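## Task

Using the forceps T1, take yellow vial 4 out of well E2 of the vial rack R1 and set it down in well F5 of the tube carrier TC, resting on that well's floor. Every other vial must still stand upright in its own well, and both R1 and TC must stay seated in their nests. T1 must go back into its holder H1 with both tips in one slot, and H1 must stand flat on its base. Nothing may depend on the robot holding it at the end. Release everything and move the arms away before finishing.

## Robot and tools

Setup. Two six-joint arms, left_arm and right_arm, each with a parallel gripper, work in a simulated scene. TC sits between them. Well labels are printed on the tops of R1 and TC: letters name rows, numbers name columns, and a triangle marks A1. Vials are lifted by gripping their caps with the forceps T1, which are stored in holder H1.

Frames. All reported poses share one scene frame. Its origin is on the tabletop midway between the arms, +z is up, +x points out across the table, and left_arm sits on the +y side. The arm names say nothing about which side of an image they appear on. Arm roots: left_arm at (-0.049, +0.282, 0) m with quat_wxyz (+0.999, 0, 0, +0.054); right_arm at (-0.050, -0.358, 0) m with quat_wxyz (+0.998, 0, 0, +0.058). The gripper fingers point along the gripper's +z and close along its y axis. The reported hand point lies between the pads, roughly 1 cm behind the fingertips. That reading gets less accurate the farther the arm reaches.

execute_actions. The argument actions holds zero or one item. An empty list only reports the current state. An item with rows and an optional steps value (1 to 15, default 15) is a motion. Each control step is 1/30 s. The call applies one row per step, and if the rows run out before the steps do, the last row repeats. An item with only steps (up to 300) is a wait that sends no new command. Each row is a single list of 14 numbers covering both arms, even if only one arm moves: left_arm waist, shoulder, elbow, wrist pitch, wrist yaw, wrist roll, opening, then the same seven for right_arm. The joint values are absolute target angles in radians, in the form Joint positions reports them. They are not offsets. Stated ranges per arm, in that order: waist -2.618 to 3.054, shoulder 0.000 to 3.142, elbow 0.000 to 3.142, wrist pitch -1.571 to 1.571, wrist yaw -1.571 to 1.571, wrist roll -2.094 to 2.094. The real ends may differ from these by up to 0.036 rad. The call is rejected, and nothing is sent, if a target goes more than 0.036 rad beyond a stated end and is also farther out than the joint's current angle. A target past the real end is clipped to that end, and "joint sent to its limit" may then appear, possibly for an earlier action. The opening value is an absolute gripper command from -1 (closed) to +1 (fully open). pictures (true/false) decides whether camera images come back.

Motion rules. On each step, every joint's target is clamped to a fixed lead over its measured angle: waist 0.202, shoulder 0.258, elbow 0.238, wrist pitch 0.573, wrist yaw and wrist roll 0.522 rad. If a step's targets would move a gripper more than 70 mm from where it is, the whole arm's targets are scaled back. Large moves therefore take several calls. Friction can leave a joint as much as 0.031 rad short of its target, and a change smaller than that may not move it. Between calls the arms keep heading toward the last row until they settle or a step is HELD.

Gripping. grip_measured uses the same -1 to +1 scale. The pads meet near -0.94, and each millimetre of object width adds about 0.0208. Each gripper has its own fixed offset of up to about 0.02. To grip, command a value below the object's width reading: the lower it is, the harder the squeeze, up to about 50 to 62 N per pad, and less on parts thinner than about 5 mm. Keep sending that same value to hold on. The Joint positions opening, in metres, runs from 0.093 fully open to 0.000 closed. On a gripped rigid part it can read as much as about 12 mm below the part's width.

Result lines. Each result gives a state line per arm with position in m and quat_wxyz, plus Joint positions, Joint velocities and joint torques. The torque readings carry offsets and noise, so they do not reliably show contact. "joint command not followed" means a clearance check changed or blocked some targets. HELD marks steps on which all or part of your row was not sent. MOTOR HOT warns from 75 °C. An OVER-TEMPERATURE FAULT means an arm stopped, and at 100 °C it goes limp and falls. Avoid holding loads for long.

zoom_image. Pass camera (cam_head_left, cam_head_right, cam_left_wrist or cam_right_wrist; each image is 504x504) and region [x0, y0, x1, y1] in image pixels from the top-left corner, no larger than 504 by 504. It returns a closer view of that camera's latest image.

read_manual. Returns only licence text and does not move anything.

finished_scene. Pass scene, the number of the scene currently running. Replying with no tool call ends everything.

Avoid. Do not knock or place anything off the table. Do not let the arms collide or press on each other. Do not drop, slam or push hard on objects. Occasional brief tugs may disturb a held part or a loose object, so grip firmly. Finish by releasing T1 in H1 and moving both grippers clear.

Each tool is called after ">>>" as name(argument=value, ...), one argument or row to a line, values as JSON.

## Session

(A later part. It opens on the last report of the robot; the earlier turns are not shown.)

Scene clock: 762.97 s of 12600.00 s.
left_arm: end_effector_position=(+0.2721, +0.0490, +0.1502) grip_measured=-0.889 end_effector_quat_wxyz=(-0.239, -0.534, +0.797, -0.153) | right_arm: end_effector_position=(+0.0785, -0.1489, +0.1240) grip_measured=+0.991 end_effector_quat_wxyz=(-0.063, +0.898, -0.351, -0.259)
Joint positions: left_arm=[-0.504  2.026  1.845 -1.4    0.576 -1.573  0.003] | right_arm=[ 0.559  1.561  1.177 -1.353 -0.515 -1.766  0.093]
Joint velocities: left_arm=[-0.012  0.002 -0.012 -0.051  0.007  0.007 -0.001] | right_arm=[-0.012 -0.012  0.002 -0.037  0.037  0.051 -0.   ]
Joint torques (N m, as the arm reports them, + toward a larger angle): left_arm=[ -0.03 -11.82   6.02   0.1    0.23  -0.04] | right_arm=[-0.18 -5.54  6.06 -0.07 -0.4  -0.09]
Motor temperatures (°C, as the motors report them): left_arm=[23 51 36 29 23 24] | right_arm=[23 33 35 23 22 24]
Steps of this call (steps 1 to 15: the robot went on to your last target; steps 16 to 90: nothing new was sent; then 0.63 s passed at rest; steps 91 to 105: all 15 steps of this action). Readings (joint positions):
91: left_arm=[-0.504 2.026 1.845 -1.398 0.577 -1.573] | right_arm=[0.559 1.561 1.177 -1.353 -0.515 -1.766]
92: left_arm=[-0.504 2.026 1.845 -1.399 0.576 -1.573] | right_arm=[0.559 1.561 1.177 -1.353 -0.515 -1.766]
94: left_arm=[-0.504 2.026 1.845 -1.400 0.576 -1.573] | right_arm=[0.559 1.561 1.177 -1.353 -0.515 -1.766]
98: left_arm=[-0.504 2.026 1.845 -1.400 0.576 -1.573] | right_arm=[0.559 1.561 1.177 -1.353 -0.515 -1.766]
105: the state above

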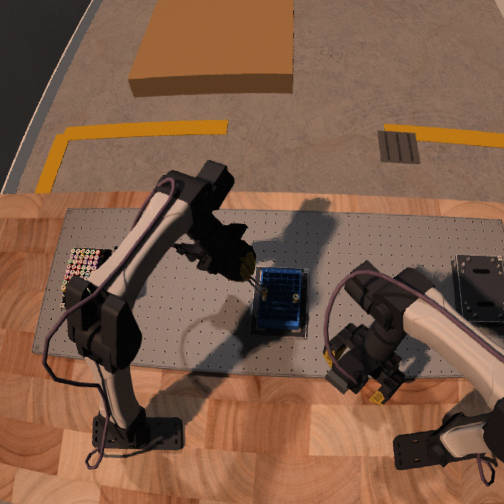

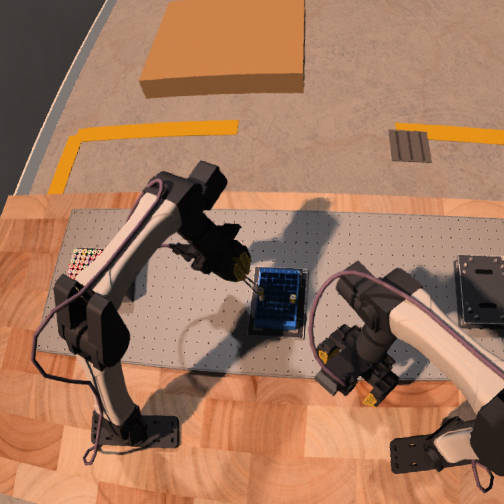

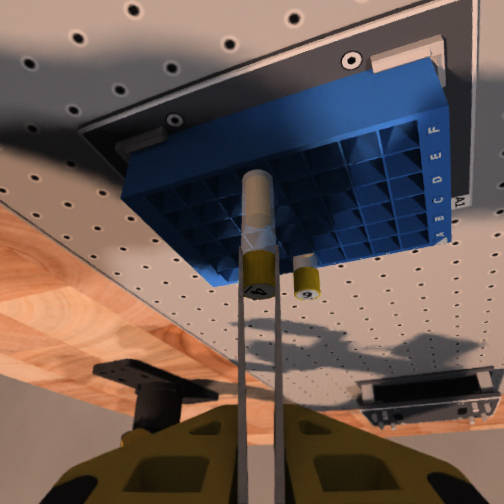

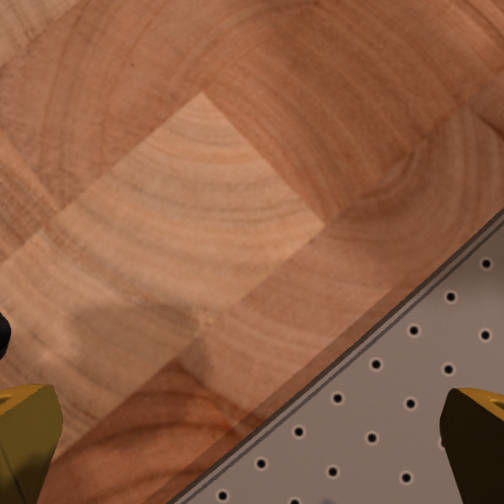

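>>> execute_actions(
  actions=[
    {"rows":[[-0.496,2.03,1.878,-1.415,0.563,-1.58,-0.9,0.559,1.561,1.177,-1.353,-0.515,-1.766,1],[-0.496,2.03,1.878,-1.415,0.563,-1.58,-0.9,0.559,1.561,1.177,-1.353,-0.515,-1.766,1],[-0.496,2.03,1.878,-1.431,0.563,-1.58,-0.9,0.559,1.561,1.177,-1.353,-0.515,-1.766,1]],"steps":15},
  ],
  pictures=false,
)

>>> execute_actions(
  actions=[
    {"steps":10},
  ],
)

>>> zoom_image(
  camera="cam_left_wrist",
  region=[180, 100, 340, 260],
)

>>> zoom_image(
  camera="cam_head_left",
  region=[240, 270, 300, 330],
)

Scene clock: 768.17 s of 12600.00 s.
left_arm: end_effector_position=(+0.2711, +0.0507, +0.1523) grip_measured=-0.889 end_effector_quat_wxyz=(-0.237, -0.535, +0.797, -0.148) | right_arm: end_effector_position=(+0.0785, -0.1489, +0.1240) grip_measured=+0.991 end_effector_quat_wxyz=(-0.063, +0.898, -0.351, -0.259)
Joint positions: left_arm=[-0.504  2.026  1.856 -1.417  0.567 -1.573  0.003] | right_arm=[ 0.559  1.561  1.177 -1.353 -0.515 -1.766  0.093]
Joint velocities: left_arm=[-0.012 -0.002  0.017  0.007 -0.022 -0.007 -0.001] | right_arm=[ 0.002 -0.007 -0.007  0.007 -0.051 -0.051 -0.001]
Joint torques (N m, as the arm reports them, + toward a larger angle): left_arm=[  0.08 -11.66   9.25   0.09   0.29  -0.07] | right_arm=[-0.03 -5.57  5.96 -0.08 -0.47 -0.01]
Motor temperatures (°C, as the motors report them): left_arm=[23 51 35 29 23 24] | right_arm=[23 33 35 23 22 24]
Steps of this call (steps 1 to 15: the robot went on to your last target; steps 16 to 90: nothing new was sent; then 1.70 s passed at rest; steps 91 to 105: all 15 steps of this action). Readings (joint positions):
91: left_arm=[-0.504 2.026 1.847 -1.400 0.575 -1.573] | right_arm=[0.559 1.561 1.177 -1.353 -0.515 -1.766]
92: left_arm=[-0.504 2.026 1.849 -1.401 0.573 -1.573] | right_arm=[0.559 1.561 1.177 -1.353 -0.515 -1.766]
94: left_arm=[-0.504 2.026 1.854 -1.405 0.571 -1.573] | right_arm=[0.559 1.561 1.177 -1.353 -0.515 -1.766]
98: left_arm=[-0.504 2.026 1.856 -1.413 0.569 -1.573] | right_arm=[0.559 1.561 1.177 -1.353 -0.515 -1.766]
105: the state above

Scene clock: 768.50 s of 12600.00 s.
left_arm: end_effector_position=(+0.2708, +0.0508, +0.1523) grip_measured=-0.889 end_effector_quat_wxyz=(-0.238, -0.535, +0.797, -0.148) | right_arm: end_effector_position=(+0.0785, -0.1489, +0.1240) grip_measured=+0.991 end_effector_quat_wxyz=(-0.063, +0.898, -0.351, -0.259)
Joint positions: left_arm=[-0.504  2.026  1.856 -1.418  0.567 -1.573  0.003] | right_arm=[ 0.559  1.561  1.177 -1.353 -0.515 -1.766  0.093]
Joint velocities: left_arm=[-0.007 -0.012 -0.007 -0.022  0.037 -0.022  0.001] | right_arm=[-0.017  0.007 -0.017  0.022  0.007  0.051 -0.001]
Joint torques (N m, as the arm reports them, + toward a larger angle): left_arm=[  0.02 -11.57   9.14   0.08   0.27  -0.03] | right_arm=[-0.2  -5.42  5.86 -0.09 -0.36 -0.05]
Motor temperatures (°C, as the motors report them): left_arm=[23 51 35 29 23 24] | right_arm=[23 33 35 23 22 24]
Steps of this call (steps 1 to 10: the robot went on to your last target). Readings (joint positions):
1: left_arm=[-0.504 2.026 1.856 -1.417 0.567 -1.573] | right_arm=[0.559 1.561 1.177 -1.353 -0.515 -1.766]
2: left_arm=[-0.504 2.026 1.856 -1.417 0.567 -1.573] | right_arm=[0.559 1.561 1.177 -1.353 -0.515 -1.766]
4: left_arm=[-0.504 2.026 1.856 -1.418 0.567 -1.573] | right_arm=[0.559 1.561 1.177 -1.353 -0.515 -1.766]
8: left_arm=[-0.504 2.026 1.856 -1.418 0.567 -1.573] | right_arm=[0.559 1.561 1.177 -1.353 -0.515 -1.766]
10: the state above

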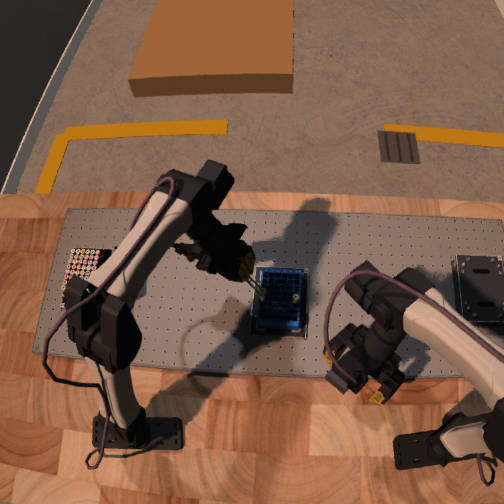

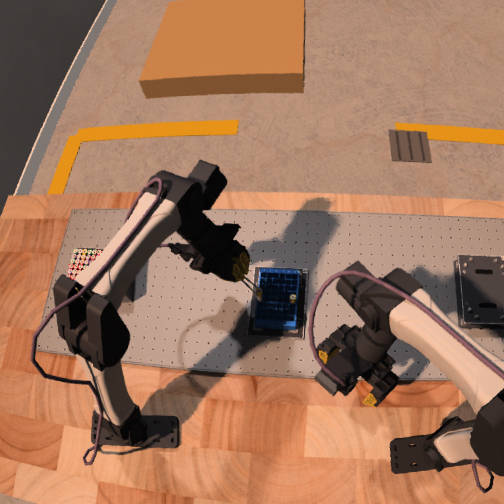

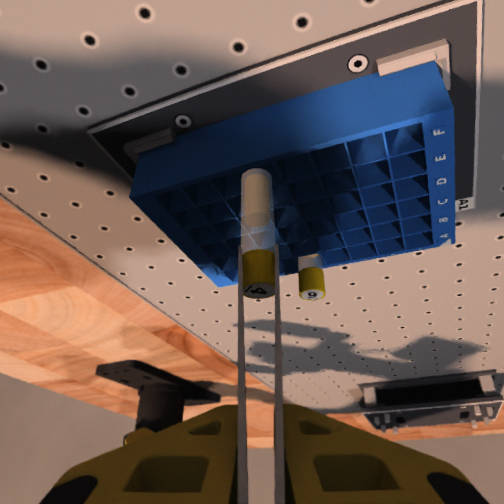

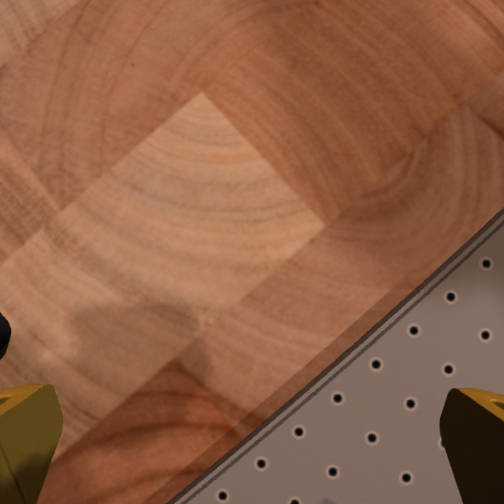

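Region (180, 100, 340, 260) of cam_left_wrist's 504x504 image, scaled by 3.150, with more detail than that image has.

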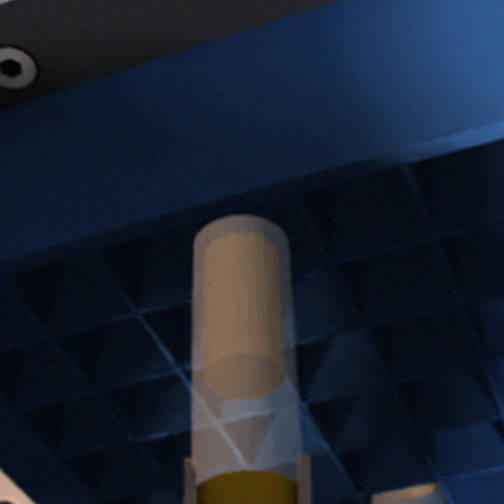

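Region (240, 270, 300, 330) of cam_head_left's 504x504 image, scaled by 8.400, with more detail than that image has.

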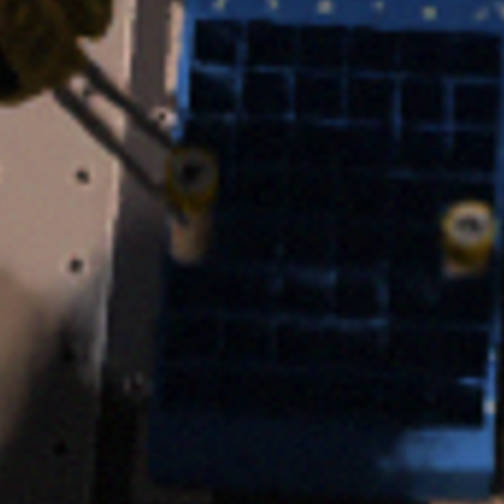

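>>> execute_actions(
  actions=[
    {"rows":[[-0.496,2.03,1.878,-1.396,0.582,-1.58,-0.9,0.559,1.561,1.177,-1.353,-0.515,-1.766,1]],"steps":15},
  ],
  pictures=false,
)

>>> execute_actions(
  actions=[
    {"steps":10},
  ],
)

>>> zoom_image(
  camera="cam_left_wrist",
  region=[180, 100, 340, 260],
)

>>> zoom_image(
  camera="cam_head_left",
  region=[240, 270, 300, 330],
)

Scene clock: 773.13 s of 12600.00 s.
left_arm: end_effector_position=(+0.2721, +0.0498, +0.1525) grip_measured=-0.889 end_effector_quat_wxyz=(-0.237, -0.534, +0.797, -0.152) | right_arm: end_effector_position=(+0.0785, -0.1489, +0.1240) grip_measured=+0.991 end_effector_quat_wxyz=(-0.063, +0.898, -0.351, -0.259)
Joint positions: left_arm=[-0.504  2.026  1.856 -1.411  0.57  -1.573  0.003] | right_arm=[ 0.559  1.561  1.177 -1.353 -0.515 -1.766  0.093]
Joint velocities: left_arm=[-0.007 -0.007 -0.022 -0.007 -0.051 -0.022 -0.   ] | right_arm=[-0.012 -0.012  0.022 -0.037  0.007  0.007  0.001]
Joint torques (N m, as the arm reports them, + toward a larger angle): left_arm=[  0.   -11.68   9.21   0.38   0.44  -0.06] | right_arm=[-0.02 -5.46  6.08 -0.17 -0.4  -0.02]
Motor temperatures (°C, as the motors report them): left_arm=[23 51 36 29 23 24] | right_arm=[23 33 35 23 22 24]
Steps of this call (steps 1 to 15: the robot went on to your last target; steps 16 to 90: nothing new was sent; then 1.13 s passed at rest; steps 91 to 105: all 15 steps of this action). Readings (joint positions):
91: left_arm=[-0.504 2.026 1.856 -1.417 0.567 -1.573] | right_arm=[0.559 1.561 1.177 -1.353 -0.515 -1.766]
92: left_arm=[-0.504 2.026 1.856 -1.416 0.568 -1.573] | right_arm=[0.559 1.561 1.177 -1.353 -0.515 -1.766]
94: left_arm=[-0.504 2.026 1.856 -1.414 0.569 -1.573] | right_arm=[0.559 1.561 1.177 -1.353 -0.515 -1.766]
98: left_arm=[-0.504 2.026 1.856 -1.412 0.570 -1.573] | right_arm=[0.559 1.561 1.177 -1.353 -0.515 -1.766]
105: the state above

Scene clock: 773.47 s of 12600.00 s.
left_arm: end_effector_position=(+0.2722, +0.0498, +0.1525) grip_measured=-0.889 end_effector_quat_wxyz=(-0.237, -0.534, +0.797, -0.152) | right_arm: end_effector_position=(+0.0785, -0.1489, +0.1240) grip_measured=+0.991 end_effector_quat_wxyz=(-0.063, +0.898, -0.351, -0.259)
Joint positions: left_arm=[-0.504  2.026  1.856 -1.411  0.57  -1.573  0.003] | right_arm=[ 0.559  1.561  1.177 -1.353 -0.515 -1.766  0.093]
Joint velocities: left_arm=[-0.017  0.012  0.012  0.022 -0.037  0.022  0.   ] | right_arm=[ 0.007 -0.022 -0.017  0.022 -0.007 -0.007  0.   ]
Joint torques (N m, as the arm reports them, + toward a larger angle): left_arm=[  0.03 -11.58   9.28   0.39   0.49  -0.07] | right_arm=[-0.08 -5.52  6.09 -0.1  -0.39 -0.05]
Motor temperatures (°C, as the motors report them): left_arm=[23 51 36 29 23 24] | right_arm=[23 33 35 23 22 24]
Steps of this call (steps 1 to 10: the robot went on to your last target). Readings (joint positions):
1: left_arm=[-0.504 2.026 1.856 -1.411 0.570 -1.573] | right_arm=[0.559 1.561 1.177 -1.353 -0.515 -1.766]
2: left_arm=[-0.504 2.026 1.856 -1.411 0.570 -1.573] | right_arm=[0.559 1.561 1.177 -1.353 -0.515 -1.766]
4: left_arm=[-0.504 2.026 1.856 -1.411 0.570 -1.573] | right_arm=[0.559 1.561 1.177 -1.353 -0.515 -1.766]
8: left_arm=[-0.504 2.026 1.856 -1.411 0.570 -1.573] | right_arm=[0.559 1.561 1.177 -1.353 -0.515 -1.766]
10: the state above

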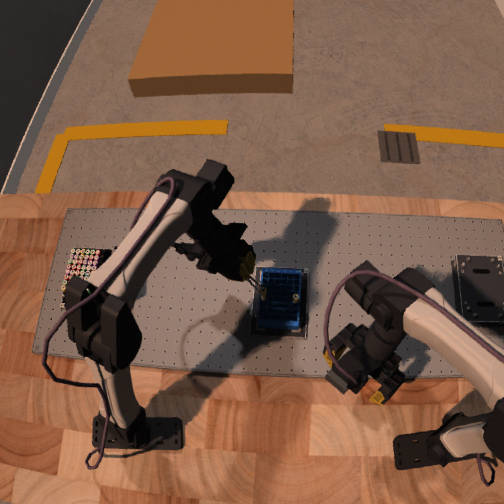

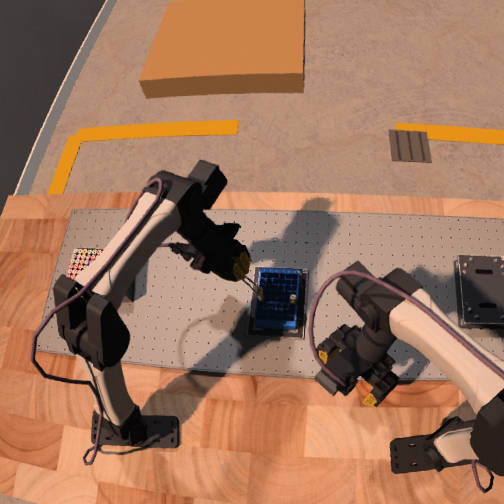

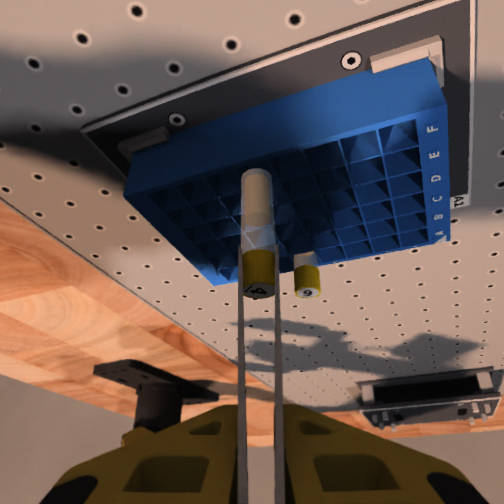

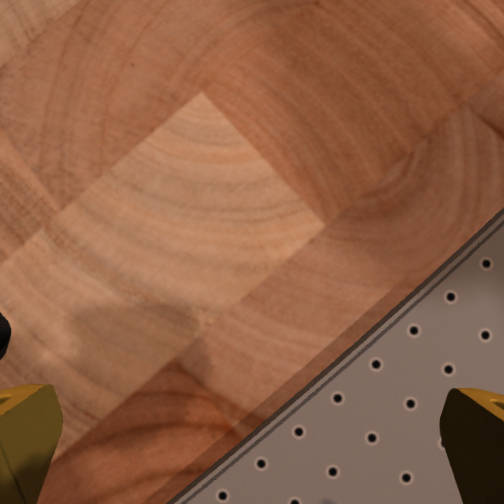

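Region (180, 100, 340, 260) of cam_left_wrist's 504x504 image, scaled by 3.150, with more detail than that image has.

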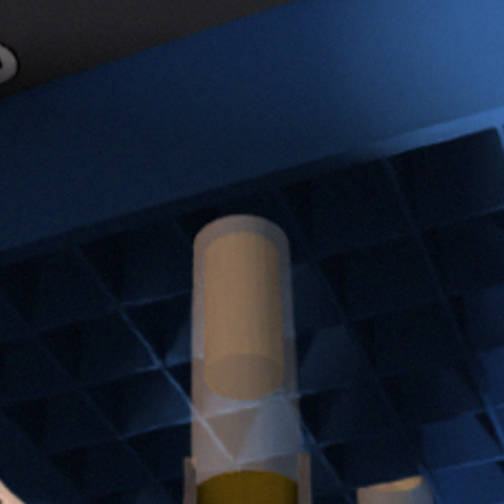

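Region (240, 270, 300, 330) of cam_head_left's 504x504 image, scaled by 8.400, with more detail than that image has.

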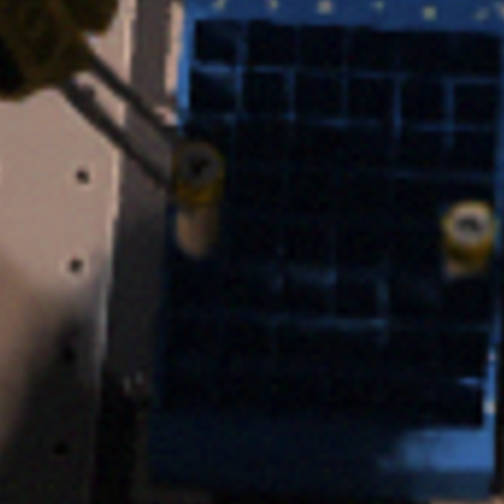

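>>> execute_actions(
  actions=[
    {"rows":[[-0.496,2.03,1.825,-1.38,0.582,-1.58,-0.9,0.559,1.561,1.177,-1.353,-0.515,-1.766,1]],"steps":15},
  ],
  pictures=false,
)

>>> execute_actions(
  actions=[
    {"steps":10},
  ],
)

>>> zoom_image(
  camera="cam_left_wrist",
  region=[180, 100, 340, 260],
)

Scene clock: 778.83 s of 12600.00 s.
left_arm: end_effector_position=(+0.2722, +0.0496, +0.1485) grip_measured=-0.889 end_effector_quat_wxyz=(-0.237, -0.534, +0.797, -0.152) | right_arm: end_effector_position=(+0.0785, -0.1489, +0.1240) grip_measured=+0.991 end_effector_quat_wxyz=(-0.063, +0.898, -0.351, -0.259)
Joint positions: left_arm=[-0.504  2.026  1.839 -1.395  0.571 -1.573  0.003] | right_arm=[ 0.559  1.561  1.177 -1.353 -0.515 -1.766  0.093]
Joint velocities: left_arm=[-0.017 -0.002  0.002  0.007  0.022  0.051 -0.001] | right_arm=[-0.022 -0.007  0.007  0.022 -0.022 -0.007  0.001]
Joint torques (N m, as the arm reports them, + toward a larger angle): left_arm=[ -0.06 -11.74   6.2    0.38   0.42  -0.04] | right_arm=[-0.1  -5.46  5.89 -0.09 -0.35 -0.05]
Motor temperatures (°C, as the motors report them): left_arm=[23 51 36 29 23 24] | right_arm=[23 33 35 23 22 24]
Steps of this call (steps 1 to 15: the robot went on to your last target; steps 16 to 90: nothing new was sent; then 1.87 s passed at rest; steps 91 to 105: all 15 steps of this action). Readings (joint positions):
91: left_arm=[-0.504 2.026 1.853 -1.408 0.571 -1.573] | right_arm=[0.559 1.561 1.177 -1.353 -0.515 -1.766]
92: left_arm=[-0.504 2.026 1.850 -1.405 0.571 -1.573] | right_arm=[0.559 1.561 1.177 -1.353 -0.515 -1.766]
94: left_arm=[-0.504 2.026 1.842 -1.400 0.571 -1.573] | right_arm=[0.559 1.561 1.177 -1.353 -0.515 -1.766]
98: left_arm=[-0.504 2.026 1.839 -1.396 0.571 -1.573] | right_arm=[0.559 1.561 1.177 -1.353 -0.515 -1.766]
105: the state above

Scene clock: 779.17 s of 12600.00 s.
left_arm: end_effector_position=(+0.2722, +0.0496, +0.1485) grip_measured=-0.889 end_effector_quat_wxyz=(-0.237, -0.534, +0.797, -0.152) | right_arm: end_effector_position=(+0.0785, -0.1489, +0.1240) grip_measured=+0.991 end_effector_quat_wxyz=(-0.063, +0.898, -0.351, -0.259)
Joint positions: left_arm=[-0.504  2.026  1.839 -1.395  0.571 -1.573  0.003] | right_arm=[ 0.559  1.561  1.177 -1.353 -0.515 -1.766  0.093]
Joint velocities: left_arm=[-0.012  0.007 -0.002  0.066  0.022  0.022  0.001] | right_arm=[ 0.002  0.002  0.027 -0.037  0.051 -0.081  0.001]
Joint torques (N m, as the arm reports them, + toward a larger angle): left_arm=[ -0.04 -11.62   6.14   0.38   0.47  -0.07] | right_arm=[-0.16 -5.47  6.13 -0.09 -0.41 -0.05]
Motor temperatures (°C, as the motors report them): left_arm=[23 51 36 29 23 24] | right_arm=[23 33 35 23 22 24]
Steps of this call (steps 1 to 10: the robot went on to your last target). Readings (joint positions):
1: left_arm=[-0.504 2.026 1.839 -1.395 0.571 -1.573] | right_arm=[0.559 1.561 1.177 -1.353 -0.515 -1.766]
2: left_arm=[-0.504 2.026 1.839 -1.395 0.571 -1.573] | right_arm=[0.559 1.561 1.177 -1.353 -0.515 -1.766]
4: left_arm=[-0.504 2.026 1.839 -1.395 0.571 -1.573] | right_arm=[0.559 1.561 1.177 -1.353 -0.515 -1.766]
8: left_arm=[-0.504 2.026 1.839 -1.395 0.571 -1.573] | right_arm=[0.559 1.561 1.177 -1.353 -0.515 -1.766]
10: the state above

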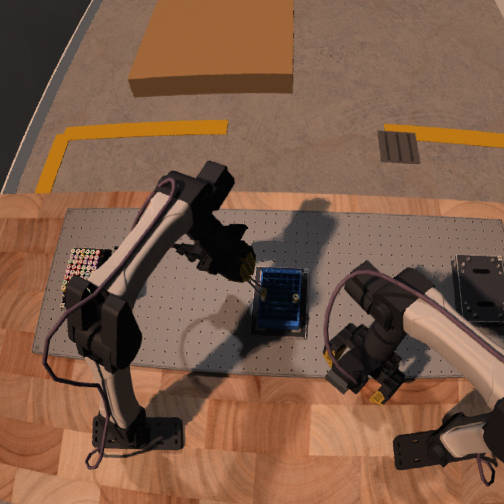

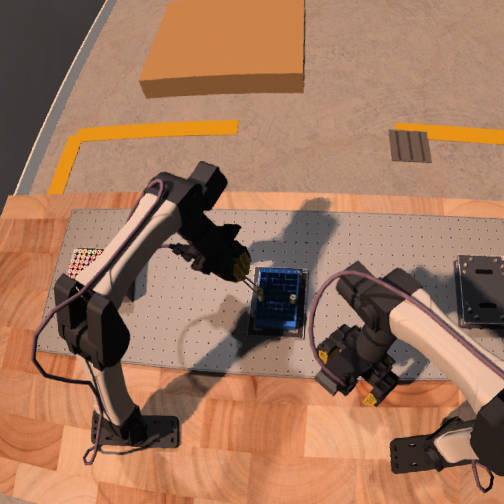

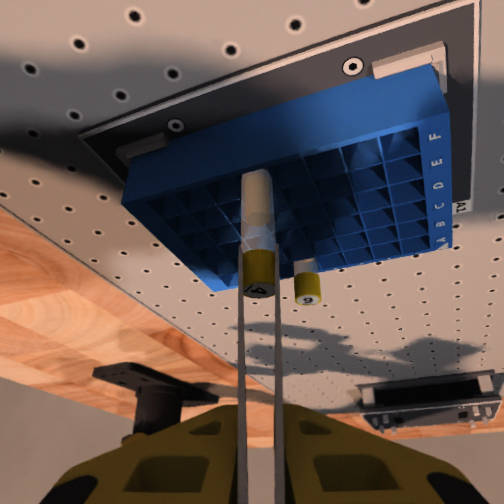

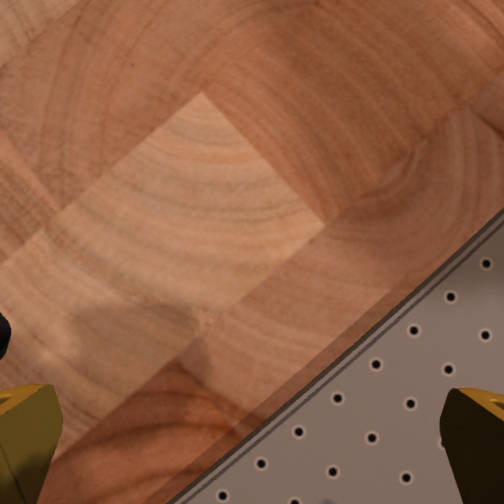

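Region (180, 100, 340, 260) of cam_left_wrist's 504x504 image, scaled by 3.150, with more detail than that image has.

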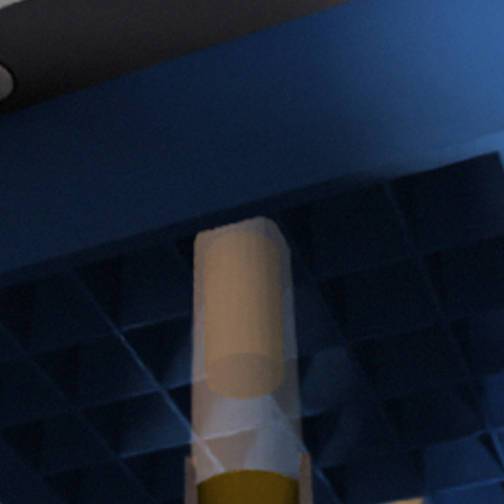

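It's entering. Continue down ~12 mm in two steps.

>>> execute_actions(
  actions=[
    {"rows":[[-0.496,2.03,1.8,-1.355,0.582,-1.58,-0.9,0.559,1.561,1.177,-1.353,-0.515,-1.766,1]],"steps":15},
  ],
  pictures=false,
)

>>> execute_actions(
  actions=[
    {"rows":[[-0.496,2.03,1.775,-1.33,0.582,-1.58,-0.9,0.559,1.561,1.177,-1.353,-0.515,-1.766,1]],"steps":15},
  ],
)

>>> zoom_image(
  camera="cam_left_wrist",
  region=[160, 120, 360, 320],
)

Scene clock: 782.07 s of 12600.00 s.
left_arm: end_effector_position=(+0.2720, +0.0495, +0.1421) grip_measured=-0.889 end_effector_quat_wxyz=(-0.238, -0.534, +0.797, -0.151) | right_arm: end_effector_position=(+0.0785, -0.1489, +0.1240) grip_measured=+0.991 end_effector_quat_wxyz=(-0.063, +0.898, -0.351, -0.259)
Joint positions: left_arm=[-0.504  2.026  1.814 -1.371  0.572 -1.573  0.003] | right_arm=[ 0.559  1.561  1.177 -1.353 -0.515 -1.766  0.093]
Joint velocities: left_arm=[-0.012 -0.002  0.007 -0.066  0.037  0.007 -0.   ] | right_arm=[ 0.007  0.002  0.007 -0.081 -0.022  0.022 -0.001]
Joint torques (N m, as the arm reports them, + toward a larger angle): left_arm=[  0.15 -11.69   6.02   0.37   0.46  -0.05] | right_arm=[-0.12 -5.56  5.89 -0.09 -0.38  0.  ]
Motor temperatures (°C, as the motors report them): left_arm=[23 51 36 29 23 24] | right_arm=[23 33 35 23 22 24]
Steps of this call (steps 1 to 15: the robot went on to your last target; steps 16 to 72: nothing new was sent; steps 73 to 87: all 15 steps of this action). Readings (joint positions):
73: left_arm=[-0.504 2.026 1.835 -1.390 0.572 -1.573] | right_arm=[0.559 1.561 1.177 -1.353 -0.515 -1.766]
74: left_arm=[-0.504 2.026 1.830 -1.386 0.572 -1.573] | right_arm=[0.559 1.561 1.177 -1.353 -0.515 -1.766]
76: left_arm=[-0.504 2.026 1.817 -1.379 0.572 -1.573] | right_arm=[0.559 1.561 1.177 -1.353 -0.515 -1.766]
80: left_arm=[-0.504 2.026 1.814 -1.372 0.572 -1.573] | right_arm=[0.559 1.561 1.177 -1.353 -0.515 -1.766]
87: the state above

Scene clock: 782.57 s of 12600.00 s.
left_arm: end_effector_position=(+0.2719, +0.0495, +0.1360) grip_measured=-0.889 end_effector_quat_wxyz=(-0.239, -0.534, +0.797, -0.151) | right_arm: end_effector_position=(+0.0785, -0.1489, +0.1240) grip_measured=+0.991 end_effector_quat_wxyz=(-0.063, +0.898, -0.351, -0.259)
Joint positions: left_arm=[-0.504  2.026  1.789 -1.348  0.573 -1.573  0.003] | right_arm=[ 0.559  1.561  1.177 -1.353 -0.515 -1.766  0.093]
Joint velocities: left_arm=[ 0.012 -0.012 -0.012 -0.095 -0.081  0.037 -0.   ] | right_arm=[-0.012 -0.007  0.002 -0.066 -0.037  0.051  0.   ]
Joint torques (N m, as the arm reports them, + toward a larger angle): left_arm=[  0.03 -11.68   6.07   0.41   0.39  -0.02] | right_arm=[-0.06 -5.61  6.19 -0.06 -0.39 -0.02]
Motor temperatures (°C, as the motors report them): left_arm=[23 51 36 29 23 24] | right_arm=[23 33 35 23 22 24]
Steps of this call (steps 1 to 15: all 15 steps of this action). Readings (joint positions):
1: left_arm=[-0.504 2.026 1.810 -1.367 0.572 -1.573] | right_arm=[0.559 1.561 1.177 -1.353 -0.515 -1.766]
2: left_arm=[-0.504 2.026 1.804 -1.363 0.573 -1.573] | right_arm=[0.559 1.561 1.177 -1.353 -0.515 -1.766]
4: left_arm=[-0.504 2.026 1.792 -1.355 0.573 -1.573] | right_arm=[0.559 1.561 1.177 -1.353 -0.515 -1.766]
8: left_arm=[-0.504 2.026 1.789 -1.348 0.573 -1.573] | right_arm=[0.559 1.561 1.177 -1.353 -0.515 -1.766]
15: the state above

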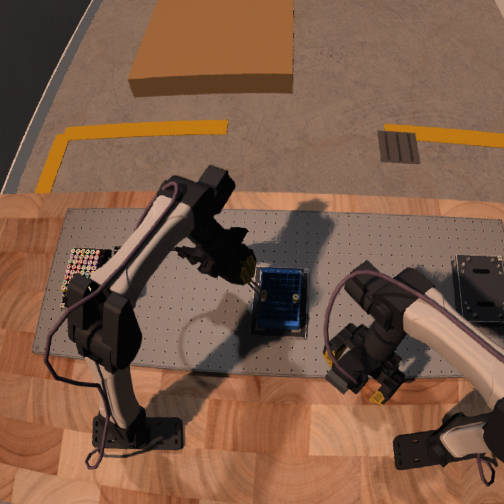

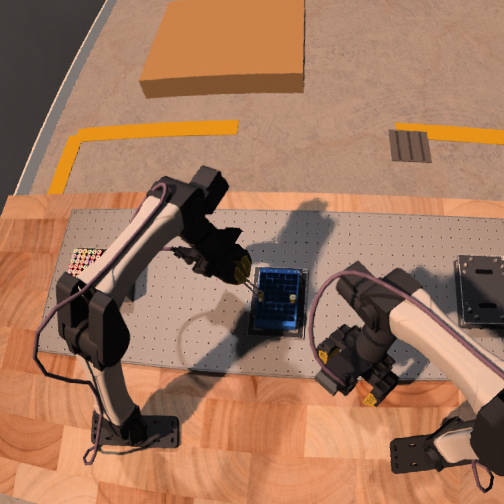

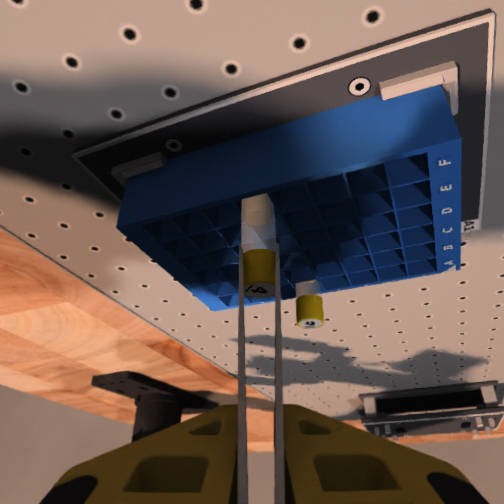

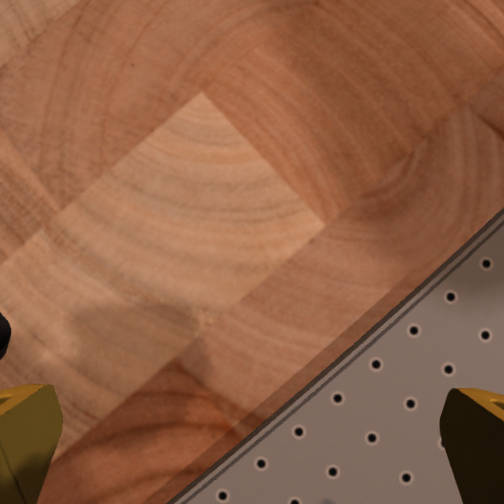

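Region (160, 120, 360, 320) of cam_left_wrist's 504x504 image, scaled by 2.520, with more detail than that image has.

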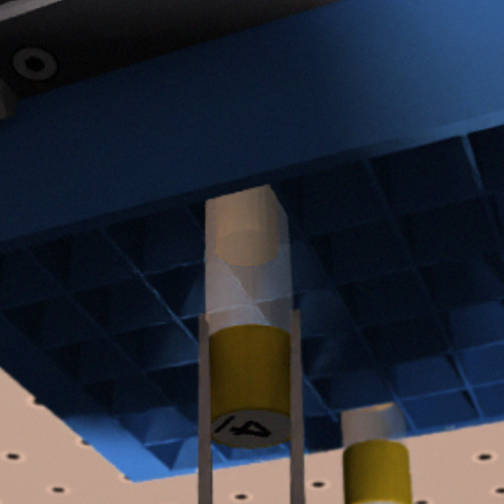

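>>> execute_actions(
  actions=[
    {"rows":[[-0.496,2.03,1.75,-1.303,0.582,-1.58,-0.9,0.559,1.561,1.177,-1.353,-0.515,-1.766,1]],"steps":15},
  ],
  pictures=false,
)

>>> execute_actions(
  actions=[
    {"rows":[[-0.496,2.03,1.725,-1.277,0.582,-1.58,-0.9,0.559,1.561,1.177,-1.353,-0.515,-1.766,1]],"steps":15},
  ],
)

>>> zoom_image(
  camera="cam_left_wrist",
  region=[160, 150, 360, 350],
)

Scene clock: 787.37 s of 12600.00 s.
left_arm: end_effector_position=(+0.2717, +0.0495, +0.1298) grip_measured=-0.889 end_effector_quat_wxyz=(-0.239, -0.535, +0.796, -0.151) | right_arm: end_effector_position=(+0.0785, -0.1489, +0.1240) grip_measured=+0.991 end_effector_quat_wxyz=(-0.063, +0.898, -0.351, -0.259)
Joint positions: left_arm=[-0.504  2.026  1.765 -1.324  0.573 -1.573  0.003] | right_arm=[ 0.559  1.561  1.177 -1.353 -0.515 -1.766  0.093]
Joint velocities: left_arm=[ 0.007 -0.022 -0.017  0.037 -0.007 -0.007 -0.   ] | right_arm=[-0.002  0.007 -0.012 -0.051 -0.022 -0.051  0.001]
Joint torques (N m, as the arm reports them, + toward a larger angle): left_arm=[  0.05 -11.8    6.11   0.36   0.42  -0.04] | right_arm=[ 0.07 -5.52  5.84 -0.05 -0.36 -0.01]
Motor temperatures (°C, as the motors report them): left_arm=[23 51 36 29 23 24] | right_arm=[23 33 35 23 22 24]
Steps of this call (steps 1 to 15: the robot went on to your last target; steps 16 to 90: nothing new was sent; then 1.30 s passed at rest; steps 91 to 105: all 15 steps of this action). Readings (joint positions):
91: left_arm=[-0.504 2.026 1.785 -1.343 0.573 -1.573] | right_arm=[0.559 1.561 1.177 -1.353 -0.515 -1.766]
92: left_arm=[-0.504 2.026 1.780 -1.338 0.573 -1.573] | right_arm=[0.559 1.561 1.177 -1.353 -0.515 -1.766]
94: left_arm=[-0.504 2.026 1.768 -1.329 0.573 -1.573] | right_arm=[0.559 1.561 1.177 -1.353 -0.515 -1.766]
98: left_arm=[-0.504 2.026 1.765 -1.324 0.573 -1.573] | right_arm=[0.559 1.561 1.177 -1.353 -0.515 -1.766]
105: the state above

Scene clock: 787.87 s of 12600.00 s.
left_arm: end_effector_position=(+0.2716, +0.0496, +0.1238) grip_measured=-0.889 end_effector_quat_wxyz=(-0.239, -0.534, +0.797, -0.151) | right_arm: end_effector_position=(+0.0785, -0.1489, +0.1240) grip_measured=+0.991 end_effector_quat_wxyz=(-0.063, +0.898, -0.351, -0.259)
Joint positions: left_arm=[-0.504  2.026  1.741 -1.299  0.573 -1.573  0.003] | right_arm=[ 0.559  1.561  1.177 -1.353 -0.515 -1.766  0.093]
Joint velocities: left_arm=[-0.012  0.002  0.017  0.022  0.022  0.022  0.   ] | right_arm=[-0.012 -0.017 -0.007  0.066 -0.066 -0.022 -0.   ]
Joint torques (N m, as the arm reports them, + toward a larger angle): left_arm=[  0.   -11.66   6.08   0.42   0.42  -0.09] | right_arm=[-0.1  -5.42  5.91 -0.1  -0.37 -0.02]
Motor temperatures (°C, as the motors report them): left_arm=[23 51 36 29 23 24] | right_arm=[23 33 35 23 22 24]
Steps of this call (steps 1 to 15: all 15 steps of this action). Readings (joint positions):
1: left_arm=[-0.504 2.026 1.761 -1.319 0.573 -1.573] | right_arm=[0.559 1.561 1.177 -1.353 -0.515 -1.766]
2: left_arm=[-0.504 2.026 1.756 -1.314 0.573 -1.573] | right_arm=[0.559 1.561 1.177 -1.353 -0.515 -1.766]
4: left_arm=[-0.504 2.026 1.744 -1.304 0.573 -1.573] | right_arm=[0.559 1.561 1.177 -1.353 -0.515 -1.766]
8: left_arm=[-0.504 2.026 1.741 -1.299 0.573 -1.573] | right_arm=[0.559 1.561 1.177 -1.353 -0.515 -1.766]
15: the state above

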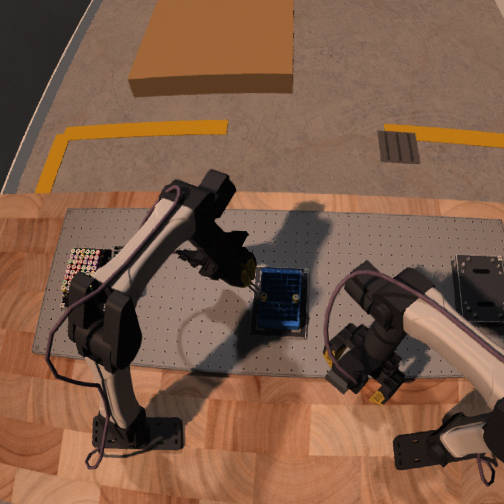

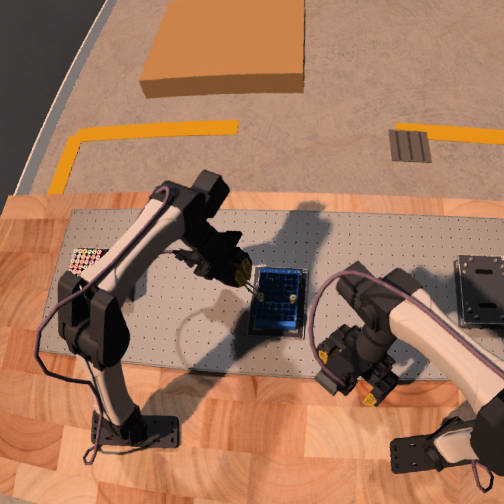

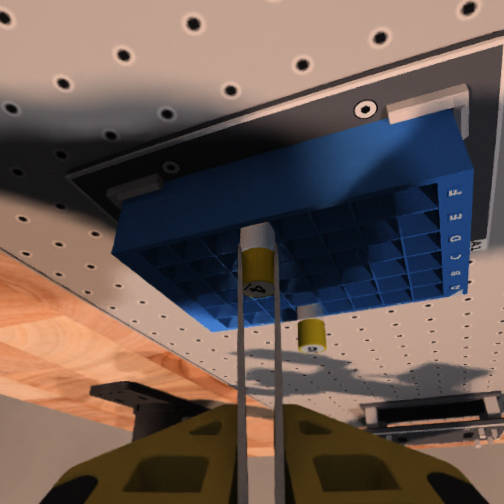

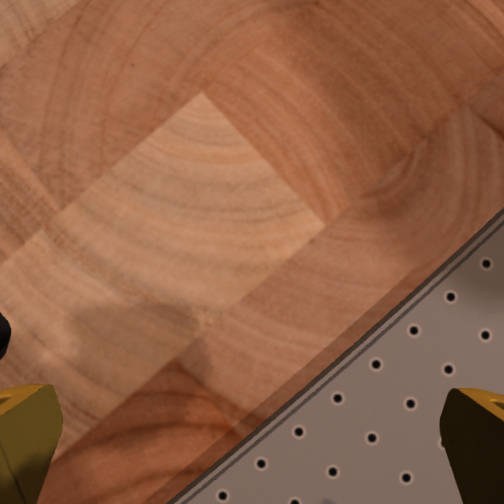

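Region (160, 150, 360, 350) of cam_left_wrist's 504x504 image, scaled by 2.520, with more detail than that image has.

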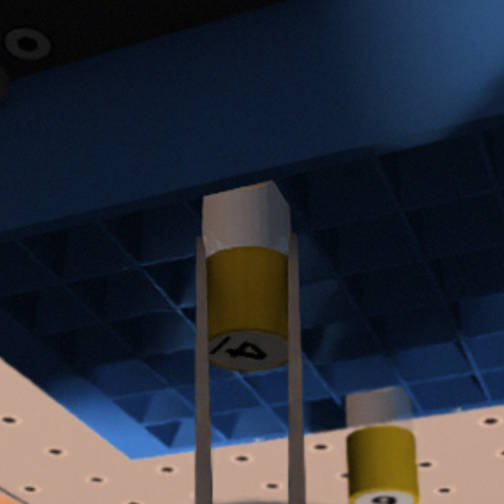

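Release, then lift.

>>> execute_actions(
  actions=[
    {"rows":[[-0.496,2.03,1.725,-1.285,0.582,-1.58,-0.73,0.559,1.561,1.177,-1.353,-0.515,-1.766,1]],"steps":15},
  ],
  pictures=false,
)

>>> execute_actions(
  actions=[
    {"rows":[[-0.496,2.03,1.8,-1.35,0.582,-1.58,-0.73,0.559,1.561,1.177,-1.353,-0.515,-1.766,1],[-0.496,2.03,1.8,-1.35,0.582,-1.58,-0.73,0.559,1.561,1.177,-1.353,-0.515,-1.766,1],[-0.496,2.03,1.8,-1.35,0.582,-1.58,-0.73,0.559,1.561,1.177,-1.353,-0.515,-1.766,1],[-0.496,2.03,1.8,-1.35,0.582,-1.58,-0.73,0.559,1.561,1.177,-1.353,-0.515,-1.766,1],[-0.496,2.03,1.8,-1.35,0.582,-1.58,-0.73,0.559,1.561,1.177,-1.353,-0.515,-1.766,1],[-0.496,2.03,1.8,-1.35,0.582,-1.58,-0.73,0.559,1.561,1.177,-1.353,-0.515,-1.766,1],[-0.496,2.03,1.86,-1.41,0.582,-1.58,-0.73,0.559,1.561,1.177,-1.353,-0.515,-1.766,1]],"steps":15},
  ],
  pictures=false,
)

>>> execute_actions(
  actions=[
    {"steps":10},
  ],
  pictures=false,
)

>>> execute_actions(
  actions=[
    {"rows":[[-0.496,2.03,1.86,-1.41,0.582,-1.58,-0.9,0.559,1.561,1.177,-1.353,-0.515,-1.766,1]],"steps":15},
  ],
)

Scene clock: 793.67 s of 12600.00 s.
left_arm: end_effector_position=(+0.2716, +0.0496, +0.1238) grip_measured=-0.731 end_effector_quat_wxyz=(-0.239, -0.534, +0.797, -0.151) | right_arm: end_effector_position=(+0.0785, -0.1489, +0.1240) grip_measured=+0.991 end_effector_quat_wxyz=(-0.063, +0.898, -0.351, -0.259)
Joint positions: left_arm=[-0.504  2.026  1.741 -1.299  0.573 -1.573  0.01 ] | right_arm=[ 0.559  1.561  1.177 -1.353 -0.515 -1.766  0.093]
Joint velocities: left_arm=[-0.007  0.002 -0.017 -0.022  0.022 -0.037 -0.001] | right_arm=[-0.002  0.002 -0.007 -0.007  0.022 -0.11  -0.001]
Joint torques (N m, as the arm reports them, + toward a larger angle): left_arm=[ -0.03 -11.72   6.04   0.38   0.46  -0.08] | right_arm=[-0.24 -5.72  6.18 -0.15 -0.4  -0.07]
Motor temperatures (°C, as the motors report them): left_arm=[23 52 36 29 23 24] | right_arm=[23 33 35 23 22 24]
Steps of this call (steps 1 to 15: the robot went on to your last target; steps 16 to 90: nothing new was sent; then 2.30 s passed at rest; steps 91 to 105: all 15 steps of this action). Readings (joint positions):
91: left_arm=[-0.504 2.026 1.741 -1.299 0.573 -1.573] | right_arm=[0.559 1.561 1.177 -1.353 -0.515 -1.766]
92: left_arm=[-0.504 2.026 1.741 -1.299 0.573 -1.573] | right_arm=[0.559 1.561 1.177 -1.353 -0.515 -1.766]
94: left_arm=[-0.504 2.026 1.741 -1.299 0.573 -1.573] | right_arm=[0.559 1.561 1.177 -1.353 -0.515 -1.766]
98: left_arm=[-0.504 2.026 1.741 -1.299 0.573 -1.573] | right_arm=[0.559 1.561 1.177 -1.353 -0.515 -1.766]
105: the state above

Scene clock: 794.17 s of 12600.00 s.
left_arm: end_effector_position=(+0.2744, +0.0483, +0.1453) grip_measured=-0.731 end_effector_quat_wxyz=(-0.238, -0.534, +0.797, -0.152) | right_arm: end_effector_position=(+0.0785, -0.1489, +0.1240) grip_measured=+0.991 end_effector_quat_wxyz=(-0.063, +0.898, -0.351, -0.259)
Joint positions: left_arm=[-0.504  2.036  1.841 -1.386  0.574 -1.574  0.01 ] | right_arm=[ 0.559  1.561  1.177 -1.353 -0.515 -1.766  0.093]
Joint velocities: left_arm=[-0.002 -0.012 -0.007 -0.066 -0.125  0.066 -0.   ] | right_arm=[-0.007 -0.012 -0.002 -0.007  0.022 -0.037  0.001]
Joint torques (N m, as the arm reports them, + toward a larger angle): left_arm=[  0.06 -12.51   8.93   0.16   0.42  -0.06] | right_arm=[ 0.12 -5.59  5.9  -0.07 -0.42 -0.03]
Motor temperatures (°C, as the motors report them): left_arm=[23 52 36 29 23 24] | right_arm=[23 33 35 23 22 24]
Steps of this call (steps 1 to 15: all 15 steps of this action). Readings (joint positions):
1: left_arm=[-0.504 2.027 1.746 -1.306 0.573 -1.573] | right_arm=[0.559 1.561 1.177 -1.353 -0.515 -1.766]
2: left_arm=[-0.504 2.030 1.756 -1.315 0.573 -1.573] | right_arm=[0.559 1.561 1.177 -1.353 -0.515 -1.766]
4: left_arm=[-0.504 2.030 1.772 -1.323 0.573 -1.573] | right_arm=[0.559 1.561 1.177 -1.353 -0.515 -1.766]
8: left_arm=[-0.504 2.036 1.806 -1.355 0.573 -1.574] | right_arm=[0.559 1.561 1.177 -1.353 -0.515 -1.766]
15: the state above

Scene clock: 794.50 s of 12600.00 s.
left_arm: end_effector_position=(+0.2724, +0.0492, +0.1453) grip_measured=-0.731 end_effector_quat_wxyz=(-0.241, -0.535, +0.796, -0.148) | right_arm: end_effector_position=(+0.0785, -0.1489, +0.1240) grip_measured=+0.991 end_effector_quat_wxyz=(-0.063, +0.898, -0.351, -0.259)
Joint positions: left_arm=[-0.504  2.036  1.841 -1.396  0.574 -1.574  0.01 ] | right_arm=[ 0.559  1.561  1.177 -1.353 -0.515 -1.766  0.093]
Joint velocities: left_arm=[-0.002  0.002 -0.007 -0.095 -0.037  0.007 -0.   ] | right_arm=[-0.012  0.002 -0.002 -0.007  0.051 -0.037  0.   ]
Joint torques (N m, as the arm reports them, + toward a larger angle): left_arm=[  0.06 -12.69   8.9    0.1    0.42  -0.06] | right_arm=[-0.05 -5.42  6.07 -0.09 -0.34 -0.04]
Motor temperatures (°C, as the motors report them): left_arm=[23 52 36 29 23 24] | right_arm=[23 33 35 23 22 24]
Steps of this call (steps 1 to 10: the robot went on to your last target). Readings (joint positions):
1: left_arm=[-0.504 2.036 1.841 -1.389 0.574 -1.574] | right_arm=[0.559 1.561 1.177 -1.353 -0.515 -1.766]
2: left_arm=[-0.504 2.036 1.841 -1.391 0.574 -1.574] | right_arm=[0.559 1.561 1.177 -1.353 -0.515 -1.766]
4: left_arm=[-0.504 2.036 1.841 -1.393 0.574 -1.574] | right_arm=[0.559 1.561 1.177 -1.353 -0.515 -1.766]
8: left_arm=[-0.504 2.036 1.841 -1.396 0.574 -1.574] | right_arm=[0.559 1.561 1.177 -1.353 -0.515 -1.766]
10: the state above

Scene clock: 795.00 s of 12600.00 s.
left_arm: end_effector_position=(+0.2722, +0.0492, +0.1453) grip_measured=-0.895 end_effector_quat_wxyz=(-0.241, -0.536, +0.796, -0.148) | right_arm: end_effector_position=(+0.0785, -0.1489, +0.1240) grip_measured=+0.991 end_effector_quat_wxyz=(-0.063, +0.898, -0.351, -0.259)
Joint positions: left_arm=[-0.504  2.036  1.841 -1.397  0.574 -1.574  0.002] | right_arm=[ 0.559  1.561  1.177 -1.353 -0.515 -1.766  0.093]
Joint velocities: left_arm=[-0.017  0.002 -0.022 -0.051 -0.007 -0.007  0.001] | right_arm=[-0.012  0.007  0.002 -0.066  0.022  0.007  0.001]
Joint torques (N m, as the arm reports them, + toward a larger angle): left_arm=[  0.09 -12.64   9.05   0.03   0.41  -0.09] | right_arm=[-0.17 -5.55  5.97 -0.12 -0.38 -0.04]
Motor temperatures (°C, as the motors report them): left_arm=[23 52 36 29 23 24] | right_arm=[23 33 35 23 22 24]
Steps of this call (steps 1 to 15: all 15 steps of this action). Readings (joint positions):
1: left_arm=[-0.504 2.036 1.841 -1.396 0.574 -1.574] | right_arm=[0.559 1.561 1.177 -1.353 -0.515 -1.766]
2: left_arm=[-0.504 2.036 1.841 -1.397 0.574 -1.574] | right_arm=[0.559 1.561 1.177 -1.353 -0.515 -1.766]
4: left_arm=[-0.504 2.036 1.841 -1.397 0.574 -1.574] | right_arm=[0.559 1.561 1.177 -1.353 -0.515 -1.766]
8: left_arm=[-0.504 2.036 1.841 -1.397 0.574 -1.574] | right_arm=[0.559 1.561 1.177 -1.353 -0.515 -1.766]
15: the state above

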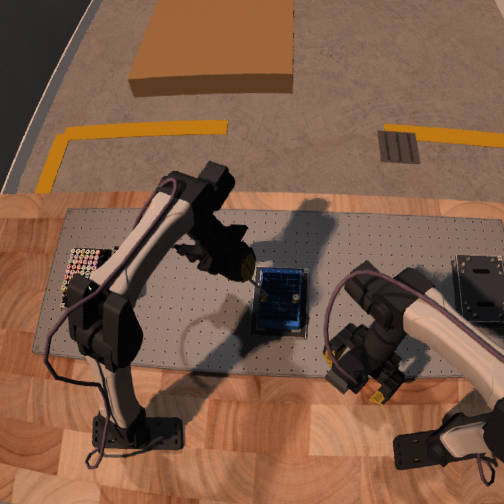

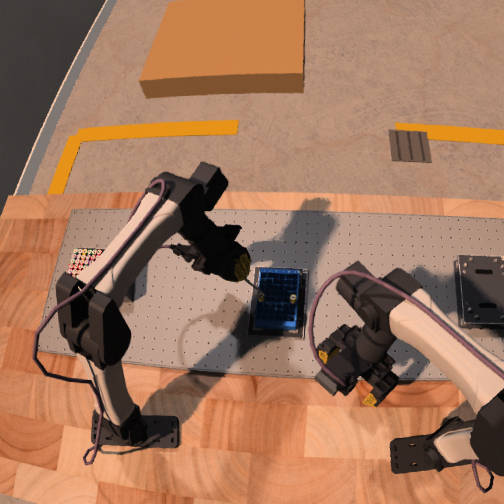

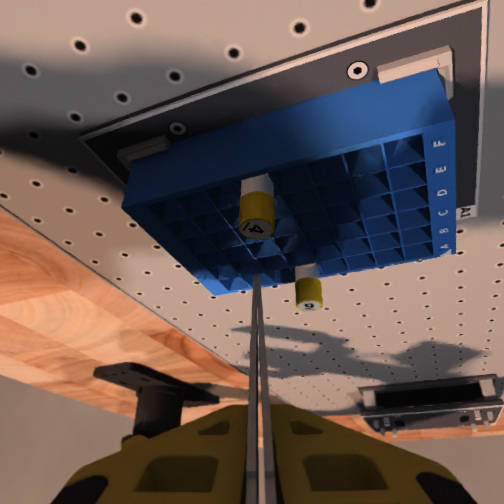

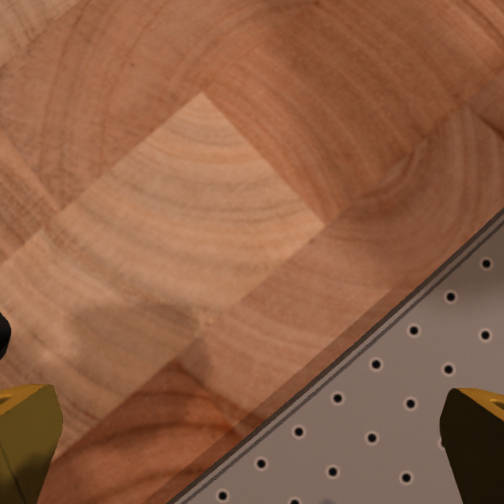

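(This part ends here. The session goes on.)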